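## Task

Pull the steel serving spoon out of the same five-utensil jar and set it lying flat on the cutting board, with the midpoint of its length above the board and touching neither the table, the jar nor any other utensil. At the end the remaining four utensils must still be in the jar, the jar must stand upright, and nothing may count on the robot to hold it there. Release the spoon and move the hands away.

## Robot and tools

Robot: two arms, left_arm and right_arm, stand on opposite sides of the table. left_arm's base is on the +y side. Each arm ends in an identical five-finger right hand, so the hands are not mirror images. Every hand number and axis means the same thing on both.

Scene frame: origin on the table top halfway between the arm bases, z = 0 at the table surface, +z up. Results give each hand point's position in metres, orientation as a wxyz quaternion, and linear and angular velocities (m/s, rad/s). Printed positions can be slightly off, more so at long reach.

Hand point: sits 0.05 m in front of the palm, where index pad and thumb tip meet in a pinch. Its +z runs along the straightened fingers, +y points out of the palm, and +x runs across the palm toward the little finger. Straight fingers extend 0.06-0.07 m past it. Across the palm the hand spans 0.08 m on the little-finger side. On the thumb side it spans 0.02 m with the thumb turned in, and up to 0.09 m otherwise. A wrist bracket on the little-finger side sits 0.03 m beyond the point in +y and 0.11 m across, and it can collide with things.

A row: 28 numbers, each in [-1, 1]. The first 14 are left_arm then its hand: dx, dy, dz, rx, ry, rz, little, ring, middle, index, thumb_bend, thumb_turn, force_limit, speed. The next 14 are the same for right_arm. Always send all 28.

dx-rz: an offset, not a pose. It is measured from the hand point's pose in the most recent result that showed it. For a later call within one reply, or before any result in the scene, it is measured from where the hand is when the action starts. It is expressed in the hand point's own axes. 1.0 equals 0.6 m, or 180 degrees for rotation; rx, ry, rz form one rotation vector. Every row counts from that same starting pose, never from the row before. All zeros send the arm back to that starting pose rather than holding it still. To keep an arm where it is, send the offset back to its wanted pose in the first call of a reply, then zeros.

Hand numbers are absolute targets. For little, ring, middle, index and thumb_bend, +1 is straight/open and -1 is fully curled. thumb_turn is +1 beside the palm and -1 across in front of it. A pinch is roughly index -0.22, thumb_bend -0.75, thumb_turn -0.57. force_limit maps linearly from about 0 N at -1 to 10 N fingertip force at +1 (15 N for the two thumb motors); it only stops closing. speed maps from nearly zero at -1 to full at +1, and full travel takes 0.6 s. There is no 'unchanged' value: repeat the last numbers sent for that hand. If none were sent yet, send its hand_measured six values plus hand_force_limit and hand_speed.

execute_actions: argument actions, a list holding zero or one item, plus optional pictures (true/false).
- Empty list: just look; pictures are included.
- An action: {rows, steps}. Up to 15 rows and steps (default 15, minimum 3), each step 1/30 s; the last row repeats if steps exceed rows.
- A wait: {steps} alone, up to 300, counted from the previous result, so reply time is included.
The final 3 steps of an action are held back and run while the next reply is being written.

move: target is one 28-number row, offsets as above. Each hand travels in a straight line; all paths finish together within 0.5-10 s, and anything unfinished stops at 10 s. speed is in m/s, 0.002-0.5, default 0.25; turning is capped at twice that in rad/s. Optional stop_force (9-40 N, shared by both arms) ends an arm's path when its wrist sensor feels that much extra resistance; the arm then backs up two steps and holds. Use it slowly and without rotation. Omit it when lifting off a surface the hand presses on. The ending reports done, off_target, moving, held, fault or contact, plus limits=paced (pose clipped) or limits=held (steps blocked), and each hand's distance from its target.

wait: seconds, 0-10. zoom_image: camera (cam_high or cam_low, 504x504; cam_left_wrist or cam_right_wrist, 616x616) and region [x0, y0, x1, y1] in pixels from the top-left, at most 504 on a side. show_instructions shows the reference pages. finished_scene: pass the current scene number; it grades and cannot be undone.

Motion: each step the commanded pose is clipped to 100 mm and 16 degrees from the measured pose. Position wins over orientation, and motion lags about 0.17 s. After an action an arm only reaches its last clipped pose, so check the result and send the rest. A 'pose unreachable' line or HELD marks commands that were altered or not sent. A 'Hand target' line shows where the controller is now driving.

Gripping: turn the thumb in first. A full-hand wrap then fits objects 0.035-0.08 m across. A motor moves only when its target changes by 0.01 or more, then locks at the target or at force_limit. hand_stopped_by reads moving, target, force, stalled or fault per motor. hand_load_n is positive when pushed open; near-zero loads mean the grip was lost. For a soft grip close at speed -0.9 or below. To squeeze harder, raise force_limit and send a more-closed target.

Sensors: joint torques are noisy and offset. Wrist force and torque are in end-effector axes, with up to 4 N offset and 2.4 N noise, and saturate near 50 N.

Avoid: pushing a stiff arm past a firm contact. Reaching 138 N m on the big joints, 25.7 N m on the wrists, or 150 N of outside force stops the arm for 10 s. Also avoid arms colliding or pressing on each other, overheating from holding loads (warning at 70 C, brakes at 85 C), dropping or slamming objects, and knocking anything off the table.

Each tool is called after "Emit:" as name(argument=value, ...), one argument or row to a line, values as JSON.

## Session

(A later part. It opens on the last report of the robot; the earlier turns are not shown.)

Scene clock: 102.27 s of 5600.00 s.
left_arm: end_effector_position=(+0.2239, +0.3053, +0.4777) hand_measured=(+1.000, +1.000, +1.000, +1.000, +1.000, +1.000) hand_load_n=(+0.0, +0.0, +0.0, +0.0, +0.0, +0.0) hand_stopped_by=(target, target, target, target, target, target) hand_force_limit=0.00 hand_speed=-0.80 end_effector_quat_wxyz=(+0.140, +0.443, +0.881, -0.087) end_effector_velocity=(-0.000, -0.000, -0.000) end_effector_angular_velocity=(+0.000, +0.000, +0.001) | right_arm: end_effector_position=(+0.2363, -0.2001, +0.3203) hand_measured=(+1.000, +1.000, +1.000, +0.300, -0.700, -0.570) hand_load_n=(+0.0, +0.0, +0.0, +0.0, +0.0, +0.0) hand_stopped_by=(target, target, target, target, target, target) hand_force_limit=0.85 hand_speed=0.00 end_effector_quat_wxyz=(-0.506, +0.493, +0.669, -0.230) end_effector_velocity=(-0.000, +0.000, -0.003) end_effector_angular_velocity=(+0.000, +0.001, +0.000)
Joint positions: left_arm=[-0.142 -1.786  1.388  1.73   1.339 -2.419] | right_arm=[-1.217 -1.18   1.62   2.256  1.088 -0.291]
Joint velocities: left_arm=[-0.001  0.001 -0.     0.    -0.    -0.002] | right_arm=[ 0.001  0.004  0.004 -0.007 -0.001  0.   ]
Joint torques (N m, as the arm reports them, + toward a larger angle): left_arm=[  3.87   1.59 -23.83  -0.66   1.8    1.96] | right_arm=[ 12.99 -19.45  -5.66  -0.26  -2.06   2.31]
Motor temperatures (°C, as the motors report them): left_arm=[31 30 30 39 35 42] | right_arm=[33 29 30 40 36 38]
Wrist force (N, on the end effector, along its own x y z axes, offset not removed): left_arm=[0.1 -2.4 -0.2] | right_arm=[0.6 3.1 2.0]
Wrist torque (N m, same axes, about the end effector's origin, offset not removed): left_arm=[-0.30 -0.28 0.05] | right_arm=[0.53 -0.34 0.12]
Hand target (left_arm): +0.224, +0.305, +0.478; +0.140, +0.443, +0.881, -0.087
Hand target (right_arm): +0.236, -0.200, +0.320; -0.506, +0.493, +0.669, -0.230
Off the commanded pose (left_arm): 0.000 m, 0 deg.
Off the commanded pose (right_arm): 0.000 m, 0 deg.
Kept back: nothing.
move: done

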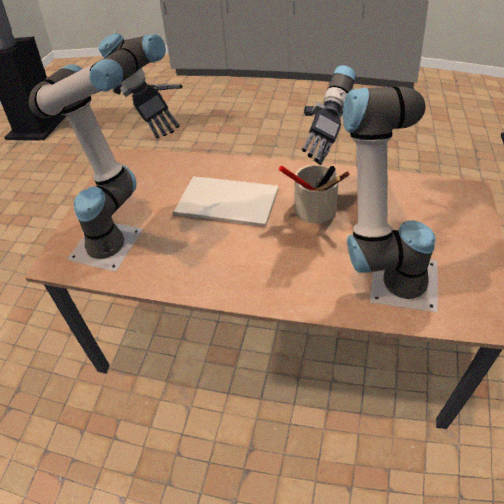

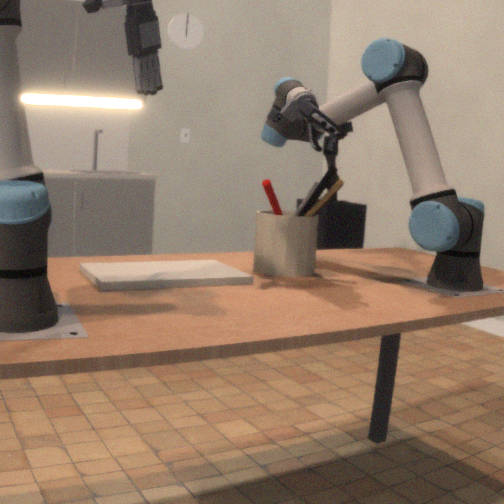

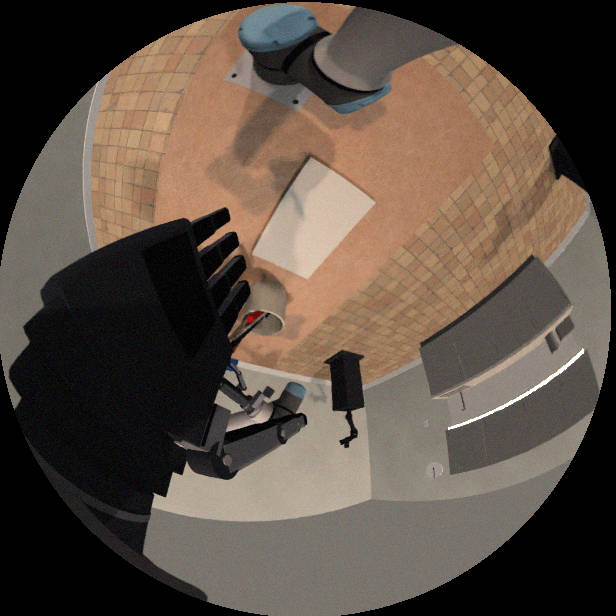

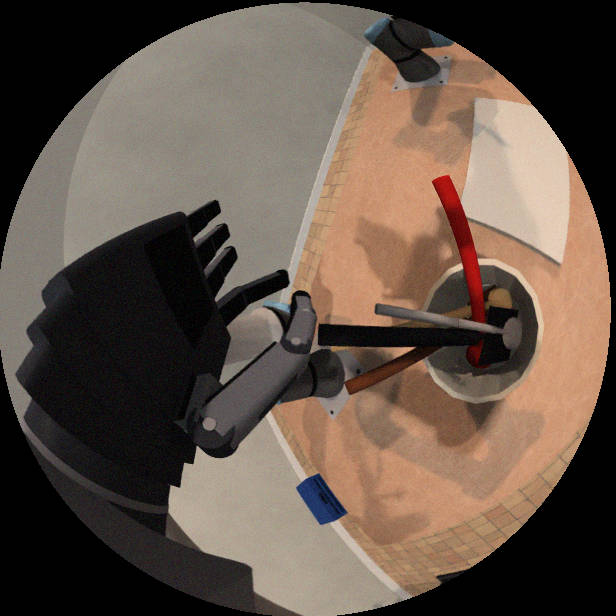

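Emit:
move(
  target=[0,0,0,0,0,0,1,1,1,1,1,1,0,-0.8, -0.038,0.097,0.012,0,0,0,1,1,1,0.3,-0.7,-0.57,0.85,0],
  speed=0.04,
  stop_force=9,
)

Emit:
zoom_image(
  camera="cam_right_wrist",
  region=[200, 200, 440, 440],
)

Emit:
zoom_image(
  camera="cam_low",
  region=[250, 120, 370, 240],
)

Scene clock: 104.50 s of 5600.00 s.
left_arm: end_effector_position=(+0.2239, +0.3053, +0.4777) hand_measured=(+1.000, +1.000, +1.000, +1.000, +1.000, +1.000) hand_load_n=(+0.0, +0.0, +0.0, +0.0, +0.0, +0.0) hand_stopped_by=(target, target, target, target, target, target) hand_force_limit=0.00 hand_speed=-0.80 end_effector_quat_wxyz=(+0.140, +0.443, +0.881, -0.087) end_effector_velocity=(+0.000, -0.000, +0.000) end_effector_angular_velocity=(-0.002, -0.000, -0.001) | right_arm: end_effector_position=(+0.2545, -0.1953, +0.2607) hand_measured=(+1.000, +1.000, +1.000, +0.300, -0.700, -0.570) hand_load_n=(+0.0, +0.0, +0.0, +0.0, +0.0, +0.0) hand_stopped_by=(target, target, target, target, target, target) hand_force_limit=0.85 hand_speed=0.00 end_effector_quat_wxyz=(-0.506, +0.493, +0.669, -0.230) end_effector_velocity=(+0.000, +0.001, -0.002) end_effector_angular_velocity=(+0.002, -0.001, +0.002)
Joint positions: left_arm=[-0.142 -1.786  1.388  1.73   1.339 -2.419] | right_arm=[-1.219 -1.074  1.632  2.139  1.09  -0.293]
Joint velocities: left_arm=[ 0.    -0.001  0.    -0.001 -0.     0.001] | right_arm=[ 0.001  0.004 -0.    -0.004  0.    -0.002]
Joint torques (N m, as the arm reports them, + toward a larger angle): left_arm=[  3.19   0.96 -23.56  -0.7    1.68   2.01] | right_arm=[-13.04 -23.92 -13.66   0.42   1.51  -2.2 ]
Motor temperatures (°C, as the motors report them): left_arm=[31 30 30 39 35 42] | right_arm=[33 29 30 40 36 38]
Wrist force (N, on the end effector, along its own x y z axes, offset not removed): left_arm=[0.3 -1.4 1.4] | right_arm=[4.1 0.7 2.4]
Wrist torque (N m, same axes, about the end effector's origin, offset not removed): left_arm=[-0.38 -0.36 0.04] | right_arm=[0.08 -0.73 0.18]
Hand target (left_arm): +0.224, +0.305, +0.478; +0.140, +0.443, +0.881, -0.087
Hand target (right_arm): +0.255, -0.195, +0.260; -0.506, +0.493, +0.669, -0.230
Off the commanded pose (left_arm): 0.000 m, 0 deg.
Off the commanded pose (right_arm): 0.000 m, 0 deg.
Kept back: nothing.
move: done

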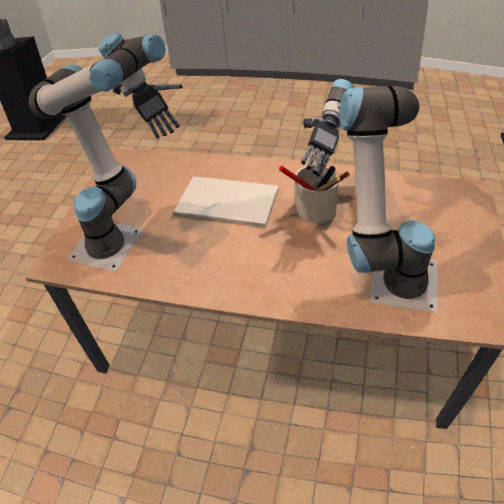

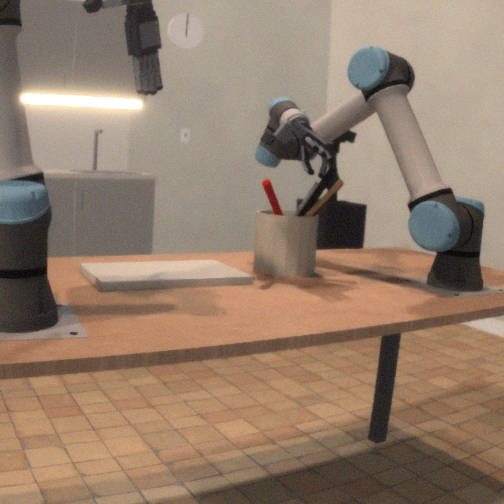

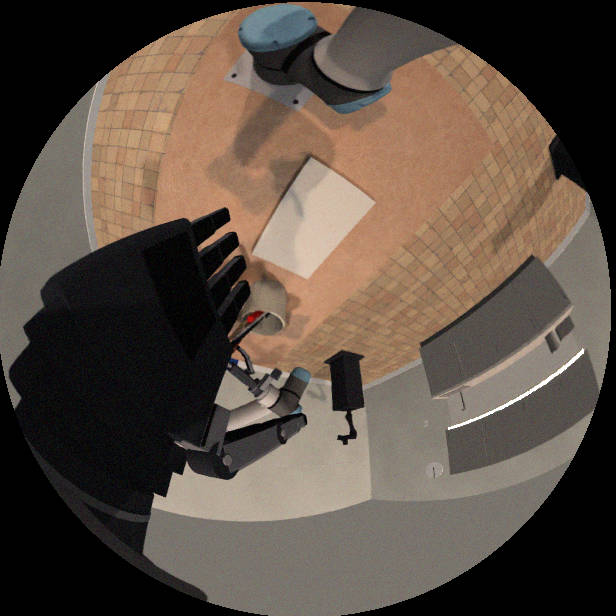

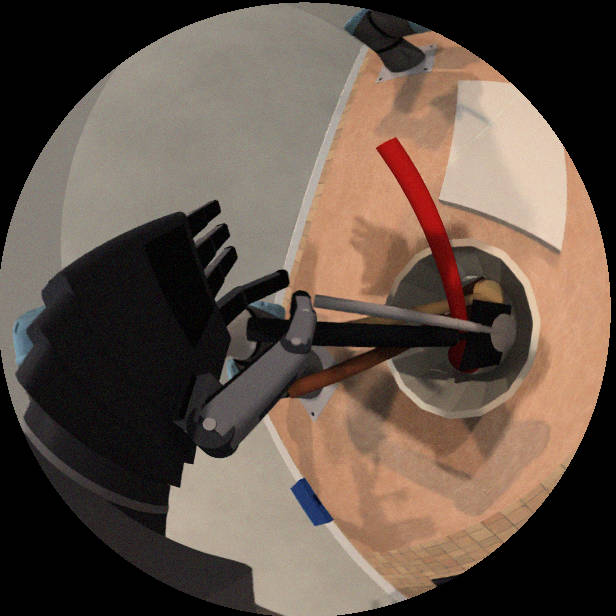

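Region (200, 200, 440, 440) of cam_right_wrist's 616x616 image, scaled by 2.100, with more detail than that image has.

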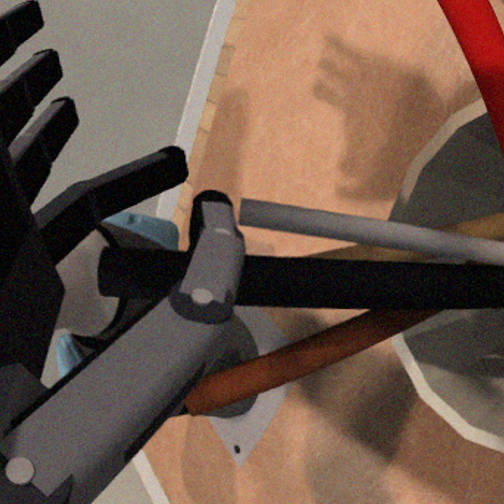

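Region (250, 120, 370, 240) of cam_low's 504x504 image, scaled by 4.200, with more detail than that image has.

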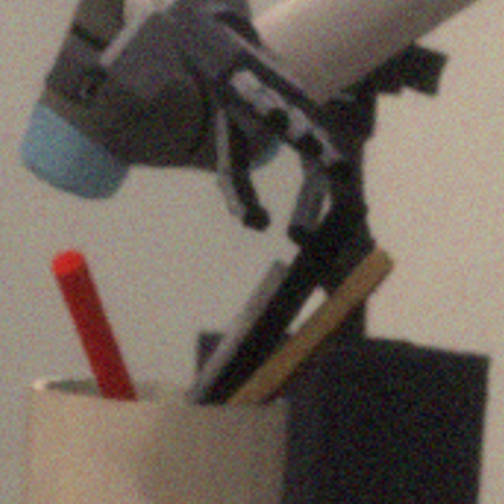

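Emit:
move(
  target=[0,0,0,0,0,0,1,1,1,1,1,1,0,-0.8, -0.027,0.03,0.013,0,0,0,1,1,1,0.3,-0.7,-0.57,0.85,0],
  speed=0.015,
  stop_force=9,
)

Emit:
zoom_image(
  camera="cam_right_wrist",
  region=[200, 200, 440, 440],
)

Emit:
zoom_image(
  camera="cam_low",
  region=[250, 120, 370, 240],
)

Scene clock: 106.70 s of 5600.00 s.
left_arm: end_effector_position=(+0.2239, +0.3053, +0.4777) hand_measured=(+1.000, +1.000, +1.000, +1.000, +1.000, +1.000) hand_load_n=(+0.0, +0.0, +0.0, +0.0, +0.0, +0.0) hand_stopped_by=(target, target, target, target, target, target) hand_force_limit=0.00 hand_speed=-0.80 end_effector_quat_wxyz=(+0.140, +0.443, +0.881, -0.087) end_effector_velocity=(-0.000, +0.000, -0.000) end_effector_angular_velocity=(-0.000, +0.001, +0.001) | right_arm: end_effector_position=(+0.2551, -0.2008, +0.2362) hand_measured=(+1.000, +1.000, +1.000, +0.300, -0.700, -0.570) hand_load_n=(+0.0, +0.0, +0.0, +0.0, +0.0, +0.0) hand_stopped_by=(target, target, target, target, target, target) hand_force_limit=0.85 hand_speed=0.00 end_effector_quat_wxyz=(-0.506, +0.493, +0.669, -0.230) end_effector_velocity=(-0.000, -0.000, -0.003) end_effector_angular_velocity=(+0.000, +0.000, +0.002)
Joint positions: left_arm=[-0.142 -1.786  1.388  1.73   1.339 -2.419] | right_arm=[-1.23  -1.047  1.664  2.084  1.1   -0.298]
Joint velocities: left_arm=[ 0.    -0.     0.     0.     0.001 -0.001] | right_arm=[-0.     0.004  0.003 -0.006  0.002 -0.001]
Joint torques (N m, as the arm reports them, + toward a larger angle): left_arm=[  3.49   0.49 -23.62  -0.69   1.78   1.94] | right_arm=[-12.83 -23.24  -5.15   0.03   1.8   -2.28]
Motor temperatures (°C, as the motors report them): left_arm=[31 30 30 39 35 42] | right_arm=[33 29 30 40 36 38]
Wrist force (N, on the end effector, along its own x y z axes, offset not removed): left_arm=[0.4 -1.3 1.5] | right_arm=[3.3 1.2 3.7]
Wrist torque (N m, same axes, about the end effector's origin, offset not removed): left_arm=[-0.26 -0.27 0.08] | right_arm=[0.10 -0.71 0.28]
Hand target (left_arm): +0.224, +0.305, +0.478; +0.140, +0.443, +0.881, -0.087
Hand target (right_arm): +0.255, -0.201, +0.236; -0.506, +0.493, +0.669, -0.230
Off the commanded pose (left_arm): 0.000 m, 0 deg.
Off the commanded pose (right_arm): 0.000 m, 0 deg.
Kept back: nothing.
move: done

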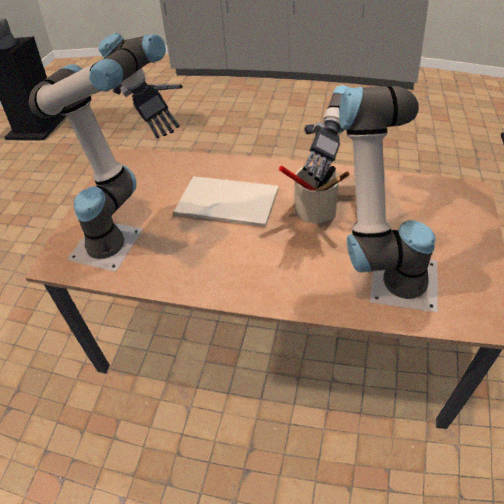

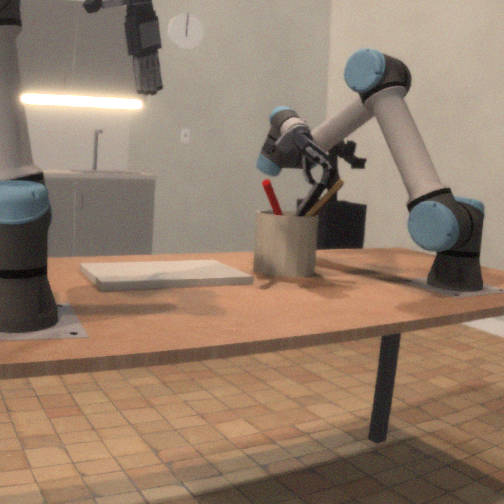

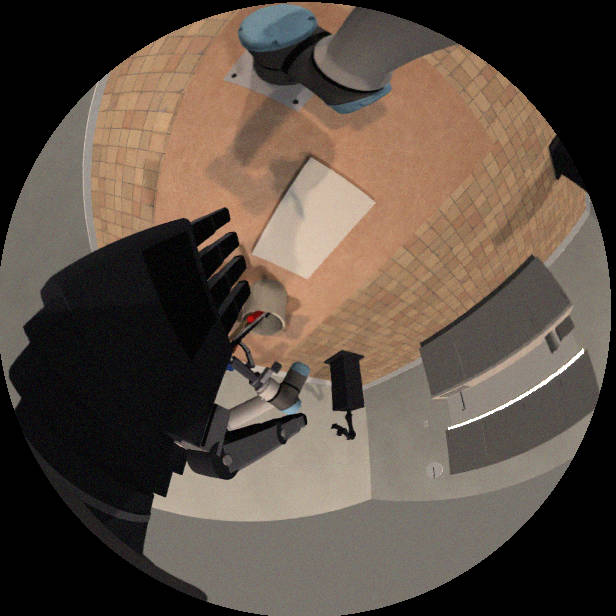

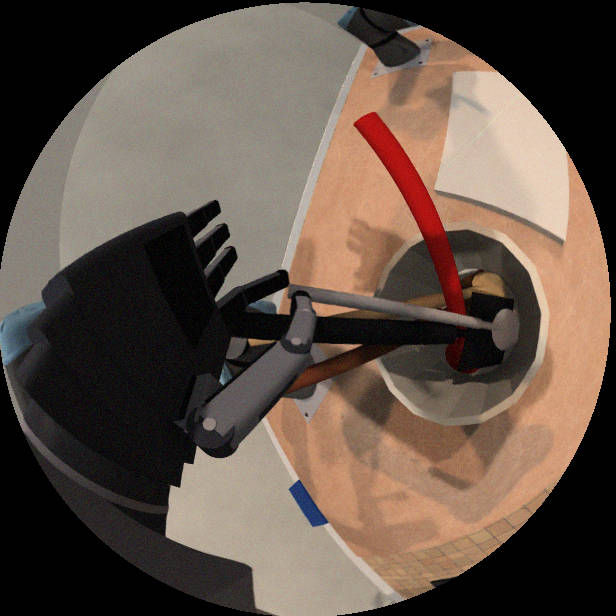

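Region (200, 200, 440, 440) of cam_right_wrist's 616x616 image, scaled by 2.100, with more detail than that image has.

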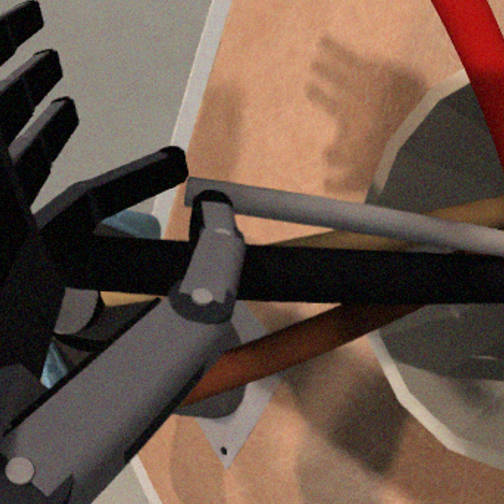

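Region (250, 120, 370, 240) of cam_low's 504x504 image, scaled by 4.200, with more detail than that image has.

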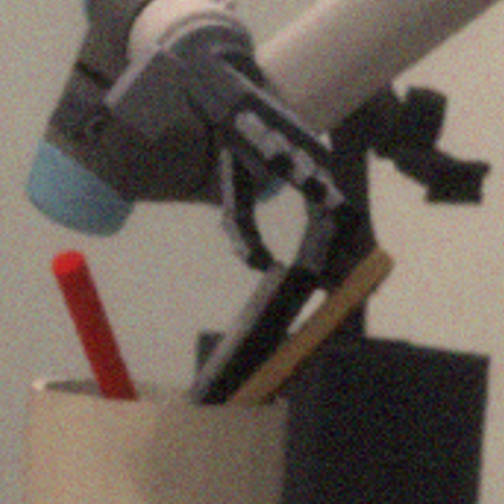

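Emit:
move(
  target=[0,0,0,0,0,0,1,1,1,1,1,1,0,-0.8, 0,0.058,0,0,0,0,1,1,1,0.3,-0.7,-0.57,0.85,0],
  speed=0.01,
  stop_force=9,
)

Scene clock: 110.63 s of 5600.00 s.
left_arm: end_effector_position=(+0.2239, +0.3053, +0.4777) hand_measured=(+1.000, +1.000, +1.000, +1.000, +1.000, +1.000) hand_load_n=(+0.0, +0.0, +0.0, +0.0, +0.0, +0.0) hand_stopped_by=(target, target, target, target, target, target) hand_force_limit=0.00 hand_speed=-0.80 end_effector_quat_wxyz=(+0.140, +0.443, +0.881, -0.087) end_effector_velocity=(+0.000, +0.001, +0.000) end_effector_angular_velocity=(-0.001, -0.000, +0.001) | right_arm: end_effector_position=(+0.2687, -0.1876, +0.2104) hand_measured=(+1.000, +1.000, +1.000, +0.300, -0.700, -0.570) hand_load_n=(+0.0, +0.0, +0.0, +5.0, -1.0, -1.5) hand_stopped_by=(target, target, target, target, target, target) hand_force_limit=0.85 hand_speed=0.00 end_effector_quat_wxyz=(-0.506, +0.493, +0.669, -0.230) end_effector_velocity=(-0.003, -0.001, +0.002) end_effector_angular_velocity=(-0.000, -0.002, +0.002)
Joint positions: left_arm=[-0.142 -1.786  1.388  1.73   1.339 -2.419] | right_arm=[-1.213 -0.974  1.62   2.051  1.085 -0.29 ]
Joint velocities: left_arm=[ 0.    -0.002  0.     0.001 -0.001 -0.001] | right_arm=[ 0.001 -0.009  0.007 -0.     0.001  0.001]
Joint torques (N m, as the arm reports them, + toward a larger angle): left_arm=[  3.55   1.44 -24.19  -0.7    1.8    1.95] | right_arm=[-12.78 -41.83  -6.61   1.16   1.54   0.13]
Motor temperatures (°C, as the motors report them): left_arm=[31 30 30 39 35 42] | right_arm=[33 29 30 40 36 38]
Wrist force (N, on the end effector, along its own x y z axes, offset not removed): left_arm=[0.2 -2.6 0.7] | right_arm=[5.0 -8.9 5.5]
Wrist torque (N m, same axes, about the end effector's origin, offset not removed): left_arm=[-0.38 -0.29 0.00] | right_arm=[0.25 -0.62 0.16]
Hand target (left_arm): +0.224, +0.305, +0.478; +0.140, +0.443, +0.881, -0.087
Hand target (right_arm): +0.268, -0.188, +0.211; -0.506, +0.493, +0.669, -0.230
Off the commanded pose (left_arm): 0.000 m, 0 deg.
Off the commanded pose (right_arm): 0.003 m, 0 deg.
Kept back: nothing.
move: contact (right_arm)

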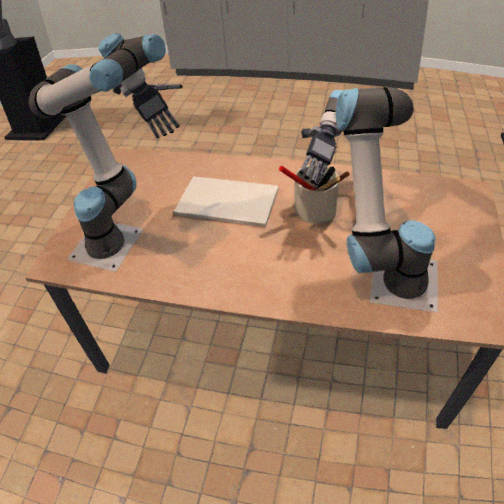

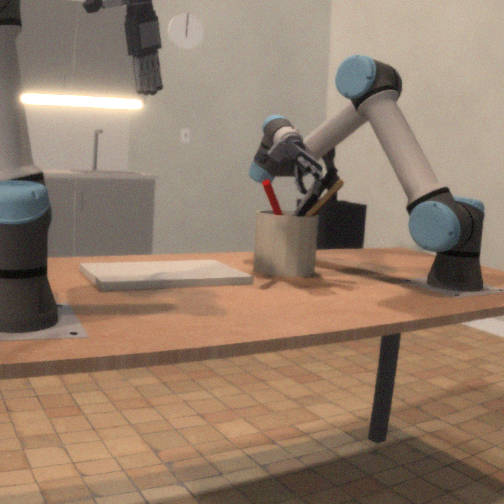

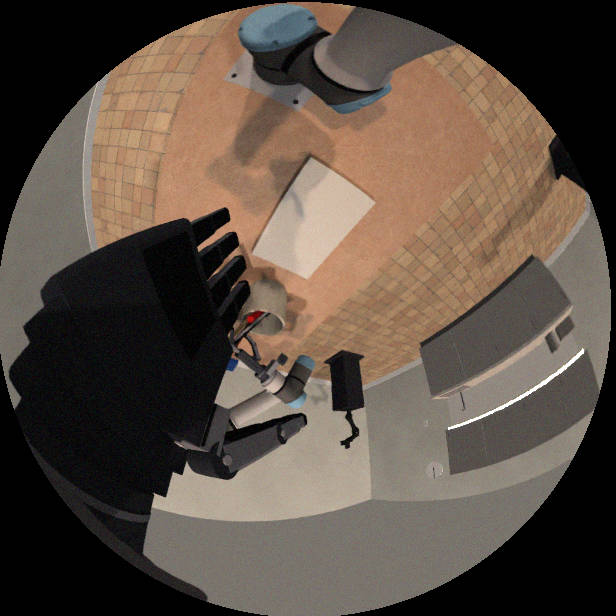

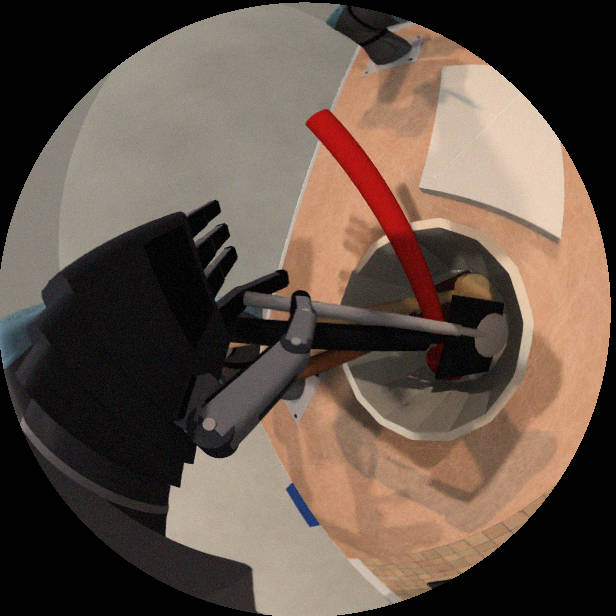

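Emit:
execute_actions(
  actions=[
    {"rows":[[0,0,0,0,0,0,1,1,1,1,1,1,0,-0.8, 0,-0.004,0,0,0,0,1,1,1,-0.5,-0.82,-0.57,1.0,-0.75]],"steps":15},
  ],
)

Emit:
execute_actions(
  actions=[
    {"steps":60},
  ],
  pictures=true,
)

Scene clock: 113.00 s of 5600.00 s.
left_arm: end_effector_position=(+0.2239, +0.3053, +0.4777) hand_measured=(+1.000, +1.000, +1.000, +1.000, +1.000, +1.000) hand_load_n=(+0.0, +0.0, +0.0, +0.0, +0.0, +0.0) hand_stopped_by=(target, target, target, target, target, target) hand_force_limit=0.00 hand_speed=-0.80 end_effector_quat_wxyz=(+0.140, +0.443, +0.881, -0.087) end_effector_velocity=(+0.000, -0.000, +0.000) end_effector_angular_velocity=(-0.001, -0.001, +0.002) | right_arm: end_effector_position=(+0.2677, -0.1886, +0.2123) hand_measured=(+1.000, +1.000, +1.000, +0.178, -0.772, -0.570) hand_load_n=(+0.0, +0.0, +0.0, +8.5, +5.5, -6.5) hand_stopped_by=(target, target, target, moving, moving, target) hand_force_limit=1.00 hand_speed=-0.75 end_effector_quat_wxyz=(-0.506, +0.493, +0.669, -0.230) end_effector_velocity=(-0.001, -0.001, +0.001) end_effector_angular_velocity=(-0.002, +0.002, +0.001)
Joint positions: left_arm=[-0.142 -1.786  1.388  1.73   1.339 -2.419] | right_arm=[-1.215 -0.98   1.623  2.053  1.086 -0.29 ]
Joint velocities: left_arm=[-0.     0.    -0.    -0.001 -0.001 -0.001] | right_arm=[ 0.    -0.002  0.002  0.003  0.001  0.001]
Joint torques (N m, as the arm reports them, + toward a larger angle): left_arm=[  3.38   0.92 -23.8   -0.67   1.85   2.08] | right_arm=[-15.37 -40.31  -8.06   1.32   1.57  -2.13]
Motor temperatures (°C, as the motors report them): left_arm=[31 30 30 39 35 42] | right_arm=[33 29 30 40 36 38]
Wrist force (N, on the end effector, along its own x y z axes, offset not removed): left_arm=[-0.4 -1.7 1.5] | right_arm=[6.2 -10.8 3.7]
Wrist torque (N m, same axes, about the end effector's origin, offset not removed): left_arm=[-0.27 -0.20 0.02] | right_arm=[0.05 -0.59 0.00]
Steps of this call (steps 1 to 59: nothing new was sent; steps 60 to 71: the first 12 steps of this action). Readings (end_effector_position | what the end effector reports):
60: left_arm (+0.2239, +0.3053, +0.4777) | right_arm (+0.2685, -0.1880, +0.2109) | left_arm hand_measured=(+1.000, +1.000, +1.000, +1.000, +1.000, +1.000) hand_load_n=(+0.0, +0.0, +0.0, +0.0, +0.0, +0.0) hand_stopped_by=(target, target, target, target, target, target) hand_force_limit=0.00 hand_speed=-0.80 | right_arm hand_measured=(+1.000, +1.000, +1.000, +0.300, -0.700, -0.570) hand_load_n=(+0.0, +0.0, +0.0, +2.5, +1.5, -1.5) hand_stopped_by=(target, target, target, moving, moving, target) hand_force_limit=1.00 hand_speed=-0.75
61: left_arm (+0.2239, +0.3053, +0.4777) | right_arm (+0.2684, -0.1881, +0.2110) | left_arm hand_measured=(+1.000, +1.000, +1.000, +1.000, +1.000, +1.000) hand_load_n=(+0.0, +0.0, +0.0, +0.0, +0.0, +0.0) hand_stopped_by=(target, target, target, target, target, target) hand_force_limit=0.00 hand_speed=-0.80 | right_arm hand_measured=(+1.000, +1.000, +1.000, +0.300, -0.700, -0.570) hand_load_n=(+0.0, +0.0, +0.0, +2.5, +1.5, -1.5) hand_stopped_by=(target, target, target, moving, moving, target) hand_force_limit=1.00 hand_speed=-0.75
63: left_arm (+0.2239, +0.3053, +0.4777) | right_arm (+0.2681, -0.1882, +0.2115) | left_arm hand_measured=(+1.000, +1.000, +1.000, +1.000, +1.000, +1.000) hand_load_n=(+0.0, +0.0, +0.0, +0.0, +0.0, +0.0) hand_stopped_by=(target, target, target, target, target, target) hand_force_limit=0.00 hand_speed=-0.80 | right_arm hand_measured=(+1.000, +1.000, +1.000, +0.288, -0.704, -0.570) hand_load_n=(+0.0, +0.0, +0.0, +2.5, +4.0, -1.5) hand_stopped_by=(target, target, target, moving, moving, target) hand_force_limit=1.00 hand_speed=-0.75
67: left_arm (+0.2239, +0.3053, +0.4777) | right_arm (+0.2678, -0.1885, +0.2120) | left_arm hand_measured=(+1.000, +1.000, +1.000, +1.000, +1.000, +1.000) hand_load_n=(+0.0, +0.0, +0.0, +0.0, +0.0, +0.0) hand_stopped_by=(target, target, target, target, target, target) hand_force_limit=0.00 hand_speed=-0.80 | right_arm hand_measured=(+1.000, +1.000, +1.000, +0.234, -0.736, -0.570) hand_load_n=(+0.0, +0.0, +0.0, +5.0, +5.5, -3.5) hand_stopped_by=(target, target, target, moving, moving, target) hand_force_limit=1.00 hand_speed=-0.75
71: the state above

Scene clock: 115.00 s of 5600.00 s.
left_arm: end_effector_position=(+0.2239, +0.3053, +0.4777) hand_measured=(+1.000, +1.000, +1.000, +1.000, +1.000, +1.000) hand_load_n=(+0.0, +0.0, +0.0, +0.0, +0.0, +0.0) hand_stopped_by=(target, target, target, target, target, target) hand_force_limit=0.00 hand_speed=-0.80 end_effector_quat_wxyz=(+0.140, +0.443, +0.881, -0.087) end_effector_velocity=(+0.000, -0.000, +0.000) end_effector_angular_velocity=(-0.001, -0.001, +0.000) | right_arm: end_effector_position=(+0.2677, -0.1886, +0.2123) hand_measured=(+1.000, +1.000, +1.000, +0.156, -0.808, -0.570) hand_load_n=(+0.0, +0.0, +0.0, +10.5, +6.0, -9.0) hand_stopped_by=(target, target, target, force, stalled, target) hand_force_limit=1.00 hand_speed=-0.75 end_effector_quat_wxyz=(-0.506, +0.493, +0.669, -0.230) end_effector_velocity=(+0.000, -0.001, -0.000) end_effector_angular_velocity=(-0.000, +0.000, +0.001)
Joint positions: left_arm=[-0.142 -1.786  1.388  1.73   1.339 -2.419] | right_arm=[-1.215 -0.98   1.623  2.053  1.086 -0.29 ]
Joint velocities: left_arm=[ 0.001 -0.     0.    -0.001 -0.001  0.   ] | right_arm=[-0.001  0.     0.    -0.     0.002 -0.001]
Joint torques (N m, as the arm reports them, + toward a larger angle): left_arm=[  4.08   1.32 -23.79  -0.74   1.75   2.11] | right_arm=[-14.88 -40.93  -5.39  -3.79   1.87  -1.98]
Motor temperatures (°C, as the motors report them): left_arm=[31 30 30 39 35 42] | right_arm=[33 29 30 40 36 38]
Wrist force (N, on the end effector, along its own x y z axes, offset not removed): left_arm=[0.8 -1.2 0.3] | right_arm=[7.9 -16.0 3.0]
Wrist torque (N m, same axes, about the end effector's origin, offset not removed): left_arm=[-0.16 -0.38 0.08] | right_arm=[-0.21 -0.69 -0.12]
Hand target (left_arm): +0.224, +0.305, +0.478; +0.140, +0.443, +0.881, -0.087
Hand target (right_arm): +0.268, -0.189, +0.212; -0.506, +0.493, +0.669, -0.230
Off the commanded pose (left_arm): 0.000 m, 0 deg.
Off the commanded pose (right_arm): 0.000 m, 0 deg.
Kept back: nothing.
Steps of this call (steps 1 to 3: the last 3 steps of your previous action; steps 4 to 60: nothing new was sent). Readings (end_effector_position | what the end effector reports):
1: left_arm (+0.2239, +0.3053, +0.4777) | right_arm (+0.2677, -0.1886, +0.2123) | left_arm hand_measured=(+1.000, +1.000, +1.000, +1.000, +1.000, +1.000) hand_load_n=(+0.0, +0.0, +0.0, +0.0, +0.0, +0.0) hand_stopped_by=(target, target, target, target, target, target) hand_force_limit=0.00 hand_speed=-0.80 | right_arm hand_measured=(+1.000, +1.000, +1.000, +0.164, -0.780, -0.570) hand_load_n=(+0.0, +0.0, +0.0, +9.5, +5.5, -7.5) hand_stopped_by=(target, target, target, moving, moving, target) hand_force_limit=1.00 hand_speed=-0.75
2: left_arm (+0.2239, +0.3053, +0.4777) | right_arm (+0.2677, -0.1886, +0.2124) | left_arm hand_measured=(+1.000, +1.000, +1.000, +1.000, +1.000, +1.000) hand_load_n=(+0.0, +0.0, +0.0, +0.0, +0.0, +0.0) hand_stopped_by=(target, target, target, target, target, target) hand_force_limit=0.00 hand_speed=-0.80 | right_arm hand_measured=(+1.000, +1.000, +1.000, +0.154, -0.790, -0.570) hand_load_n=(+0.0, +0.0, +0.0, +10.5, +4.5, -8.5) hand_stopped_by=(target, target, target, force, moving, target) hand_force_limit=1.00 hand_speed=-0.75
4: left_arm (+0.2239, +0.3053, +0.4777) | right_arm (+0.2676, -0.1886, +0.2124) | left_arm hand_measured=(+1.000, +1.000, +1.000, +1.000, +1.000, +1.000) hand_load_n=(+0.0, +0.0, +0.0, +0.0, +0.0, +0.0) hand_stopped_by=(target, target, target, target, target, target) hand_force_limit=0.00 hand_speed=-0.80 | right_arm hand_measured=(+1.000, +1.000, +1.000, +0.156, -0.806, -0.570) hand_load_n=(+0.0, +0.0, +0.0, +10.5, +7.0, -8.5) hand_stopped_by=(target, target, target, force, moving, target) hand_force_limit=1.00 hand_speed=-0.75
8: left_arm (+0.2239, +0.3053, +0.4777) | right_arm (+0.2676, -0.1886, +0.2124) | left_arm hand_measured=(+1.000, +1.000, +1.000, +1.000, +1.000, +1.000) hand_load_n=(+0.0, +0.0, +0.0, +0.0, +0.0, +0.0) hand_stopped_by=(target, target, target, target, target, target) hand_force_limit=0.00 hand_speed=-0.80 | right_arm hand_measured=(+1.000, +1.000, +1.000, +0.156, -0.812, -0.570) hand_load_n=(+0.0, +0.0, +0.0, +10.5, +6.5, -9.0) hand_stopped_by=(target, target, target, force, stalled, target) hand_force_limit=1.00 hand_speed=-0.75
60: the state above

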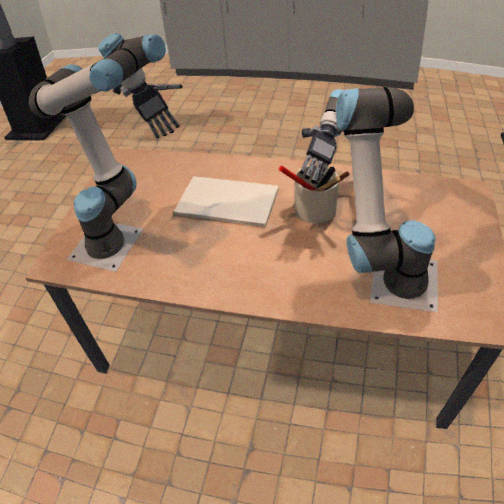

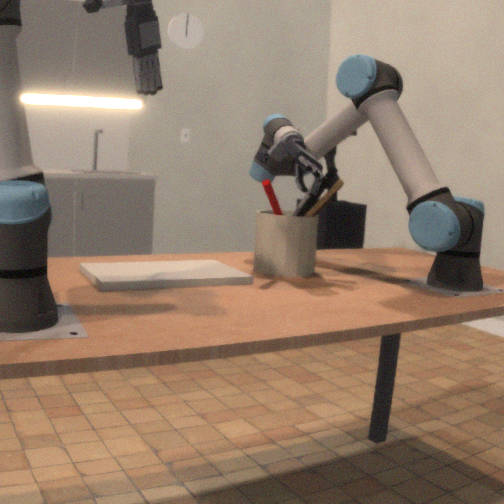

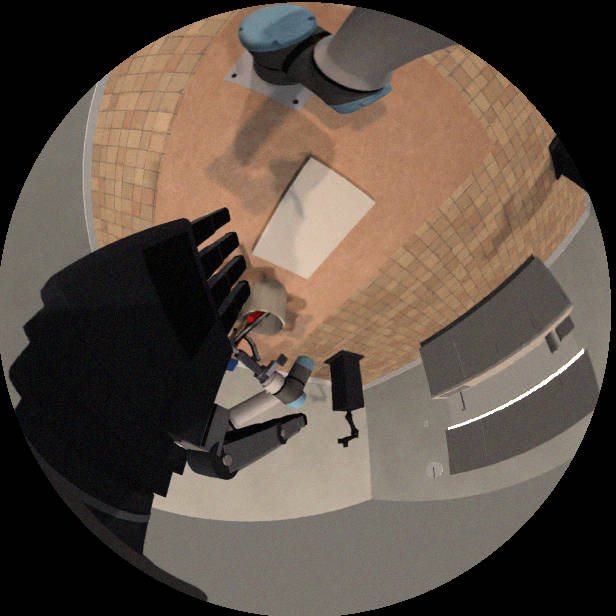

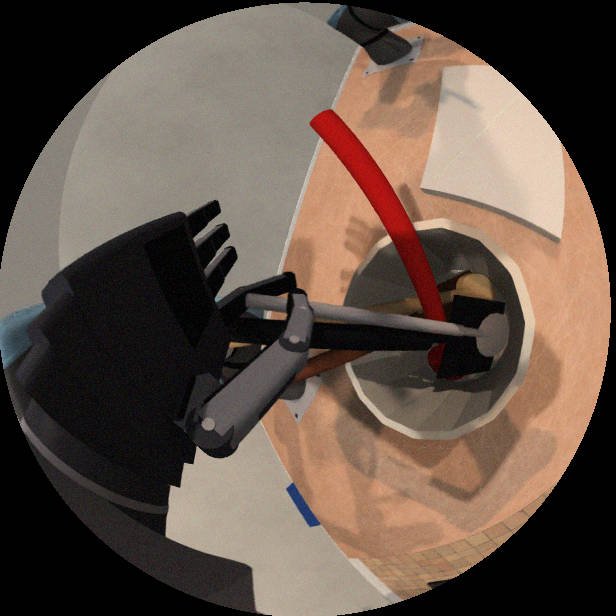

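May hold both; lift a bit and see.

Emit:
move(
  target=[0,0,0,0,0,0,1,1,1,1,1,1,0,-0.8, 0,-0.06,0,0,0,0,1,1,1,-0.5,-0.82,-0.57,1.0,-0.75],
  speed=0.02,
)

Scene clock: 117.37 s of 5600.00 s.
left_arm: end_effector_position=(+0.2239, +0.3053, +0.4777) hand_measured=(+1.000, +1.000, +1.000, +1.000, +1.000, +1.000) hand_load_n=(+0.0, +0.0, +0.0, +0.0, +0.0, +0.0) hand_stopped_by=(target, target, target, target, target, target) hand_force_limit=0.00 hand_speed=-0.80 end_effector_quat_wxyz=(+0.140, +0.443, +0.881, -0.087) end_effector_velocity=(+0.000, +0.000, -0.000) end_effector_angular_velocity=(+0.001, -0.000, +0.002) | right_arm: end_effector_position=(+0.2524, -0.2032, +0.2411) hand_measured=(+1.000, +1.000, +1.000, +0.154, -0.812, -0.570) hand_load_n=(+0.0, +0.0, +0.0, +0.0, +0.0, +0.0) hand_stopped_by=(target, target, target, force, stalled, target) hand_force_limit=1.00 hand_speed=-0.75 end_effector_quat_wxyz=(-0.506, +0.493, +0.669, -0.230) end_effector_velocity=(-0.002, -0.001, +0.002) end_effector_angular_velocity=(-0.002, -0.000, +0.002)
Joint positions: left_arm=[-0.142 -1.786  1.388  1.73   1.339 -2.419] | right_arm=[-1.233 -1.061  1.671  2.09   1.103 -0.299]
Joint velocities: left_arm=[ 0.001  0.001  0.     0.    -0.    -0.001] | right_arm=[-0.001 -0.007  0.004  0.003  0.003  0.   ]
Joint torques (N m, as the arm reports them, + toward a larger angle): left_arm=[  3.82   1.65 -23.58  -0.77   1.69   2.05] | right_arm=[-12.93 -43.94  -5.84   4.69   1.66  -2.45]
Motor temperatures (°C, as the motors report them): left_arm=[31 30 30 39 35 42] | right_arm=[33 29 30 40 36 38]
Wrist force (N, on the end effector, along its own x y z axes, offset not removed): left_arm=[0.0 0.1 -0.7] | right_arm=[1.3 2.8 1.3]
Wrist torque (N m, same axes, about the end effector's origin, offset not removed): left_arm=[0.12 -0.22 0.10] | right_arm=[0.55 -0.49 0.18]
Hand target (left_arm): +0.224, +0.305, +0.478; +0.140, +0.443, +0.881, -0.087
Hand target (right_arm): +0.252, -0.203, +0.241; -0.506, +0.493, +0.669, -0.230
Off the commanded pose (left_arm): 0.000 m, 0 deg.
Off the commanded pose (right_arm): 0.000 m, 0 deg.
Kept back: nothing.
move: done

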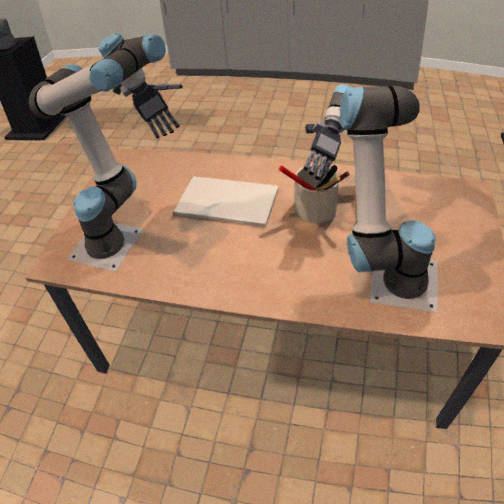

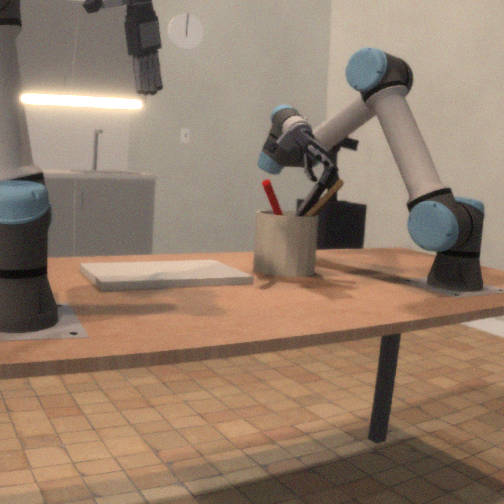

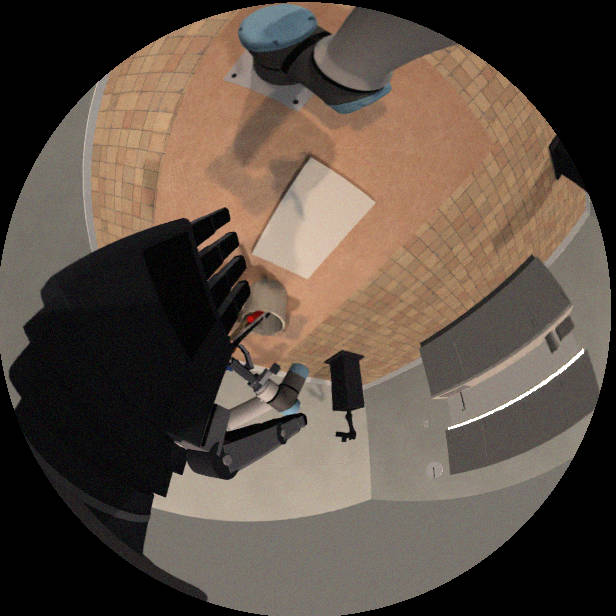

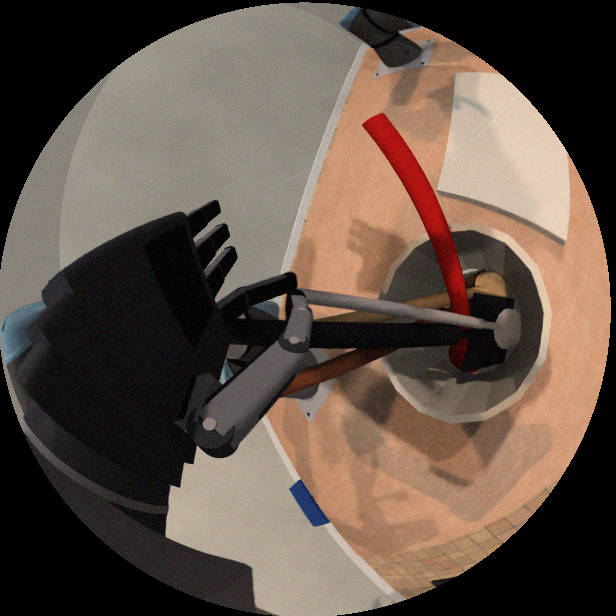

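Emit:
zoom_image(
  camera="cam_right_wrist",
  region=[200,220,400,420],
)

Emit:
zoom_image(
  camera="cam_low",
  region=[250,120,370,240],
)

Region (200, 220, 400, 420) of cam_right_wrist's 616x616 image, scaled by 2.520, with more detail than that image has.

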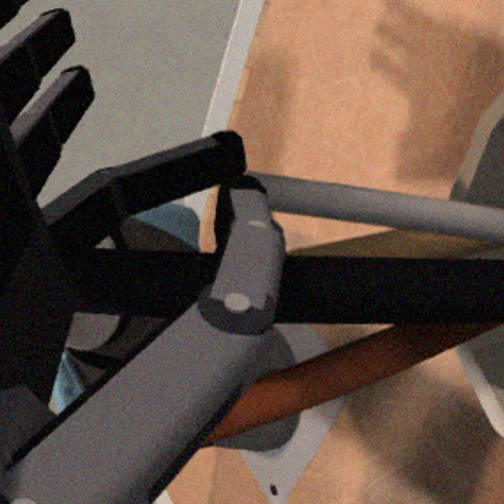

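Region (250, 120, 370, 240) of cam_low's 504x504 image, scaled by 4.200, with more detail than that image has.

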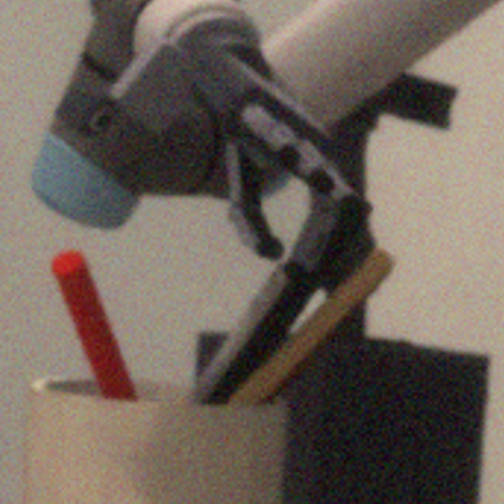

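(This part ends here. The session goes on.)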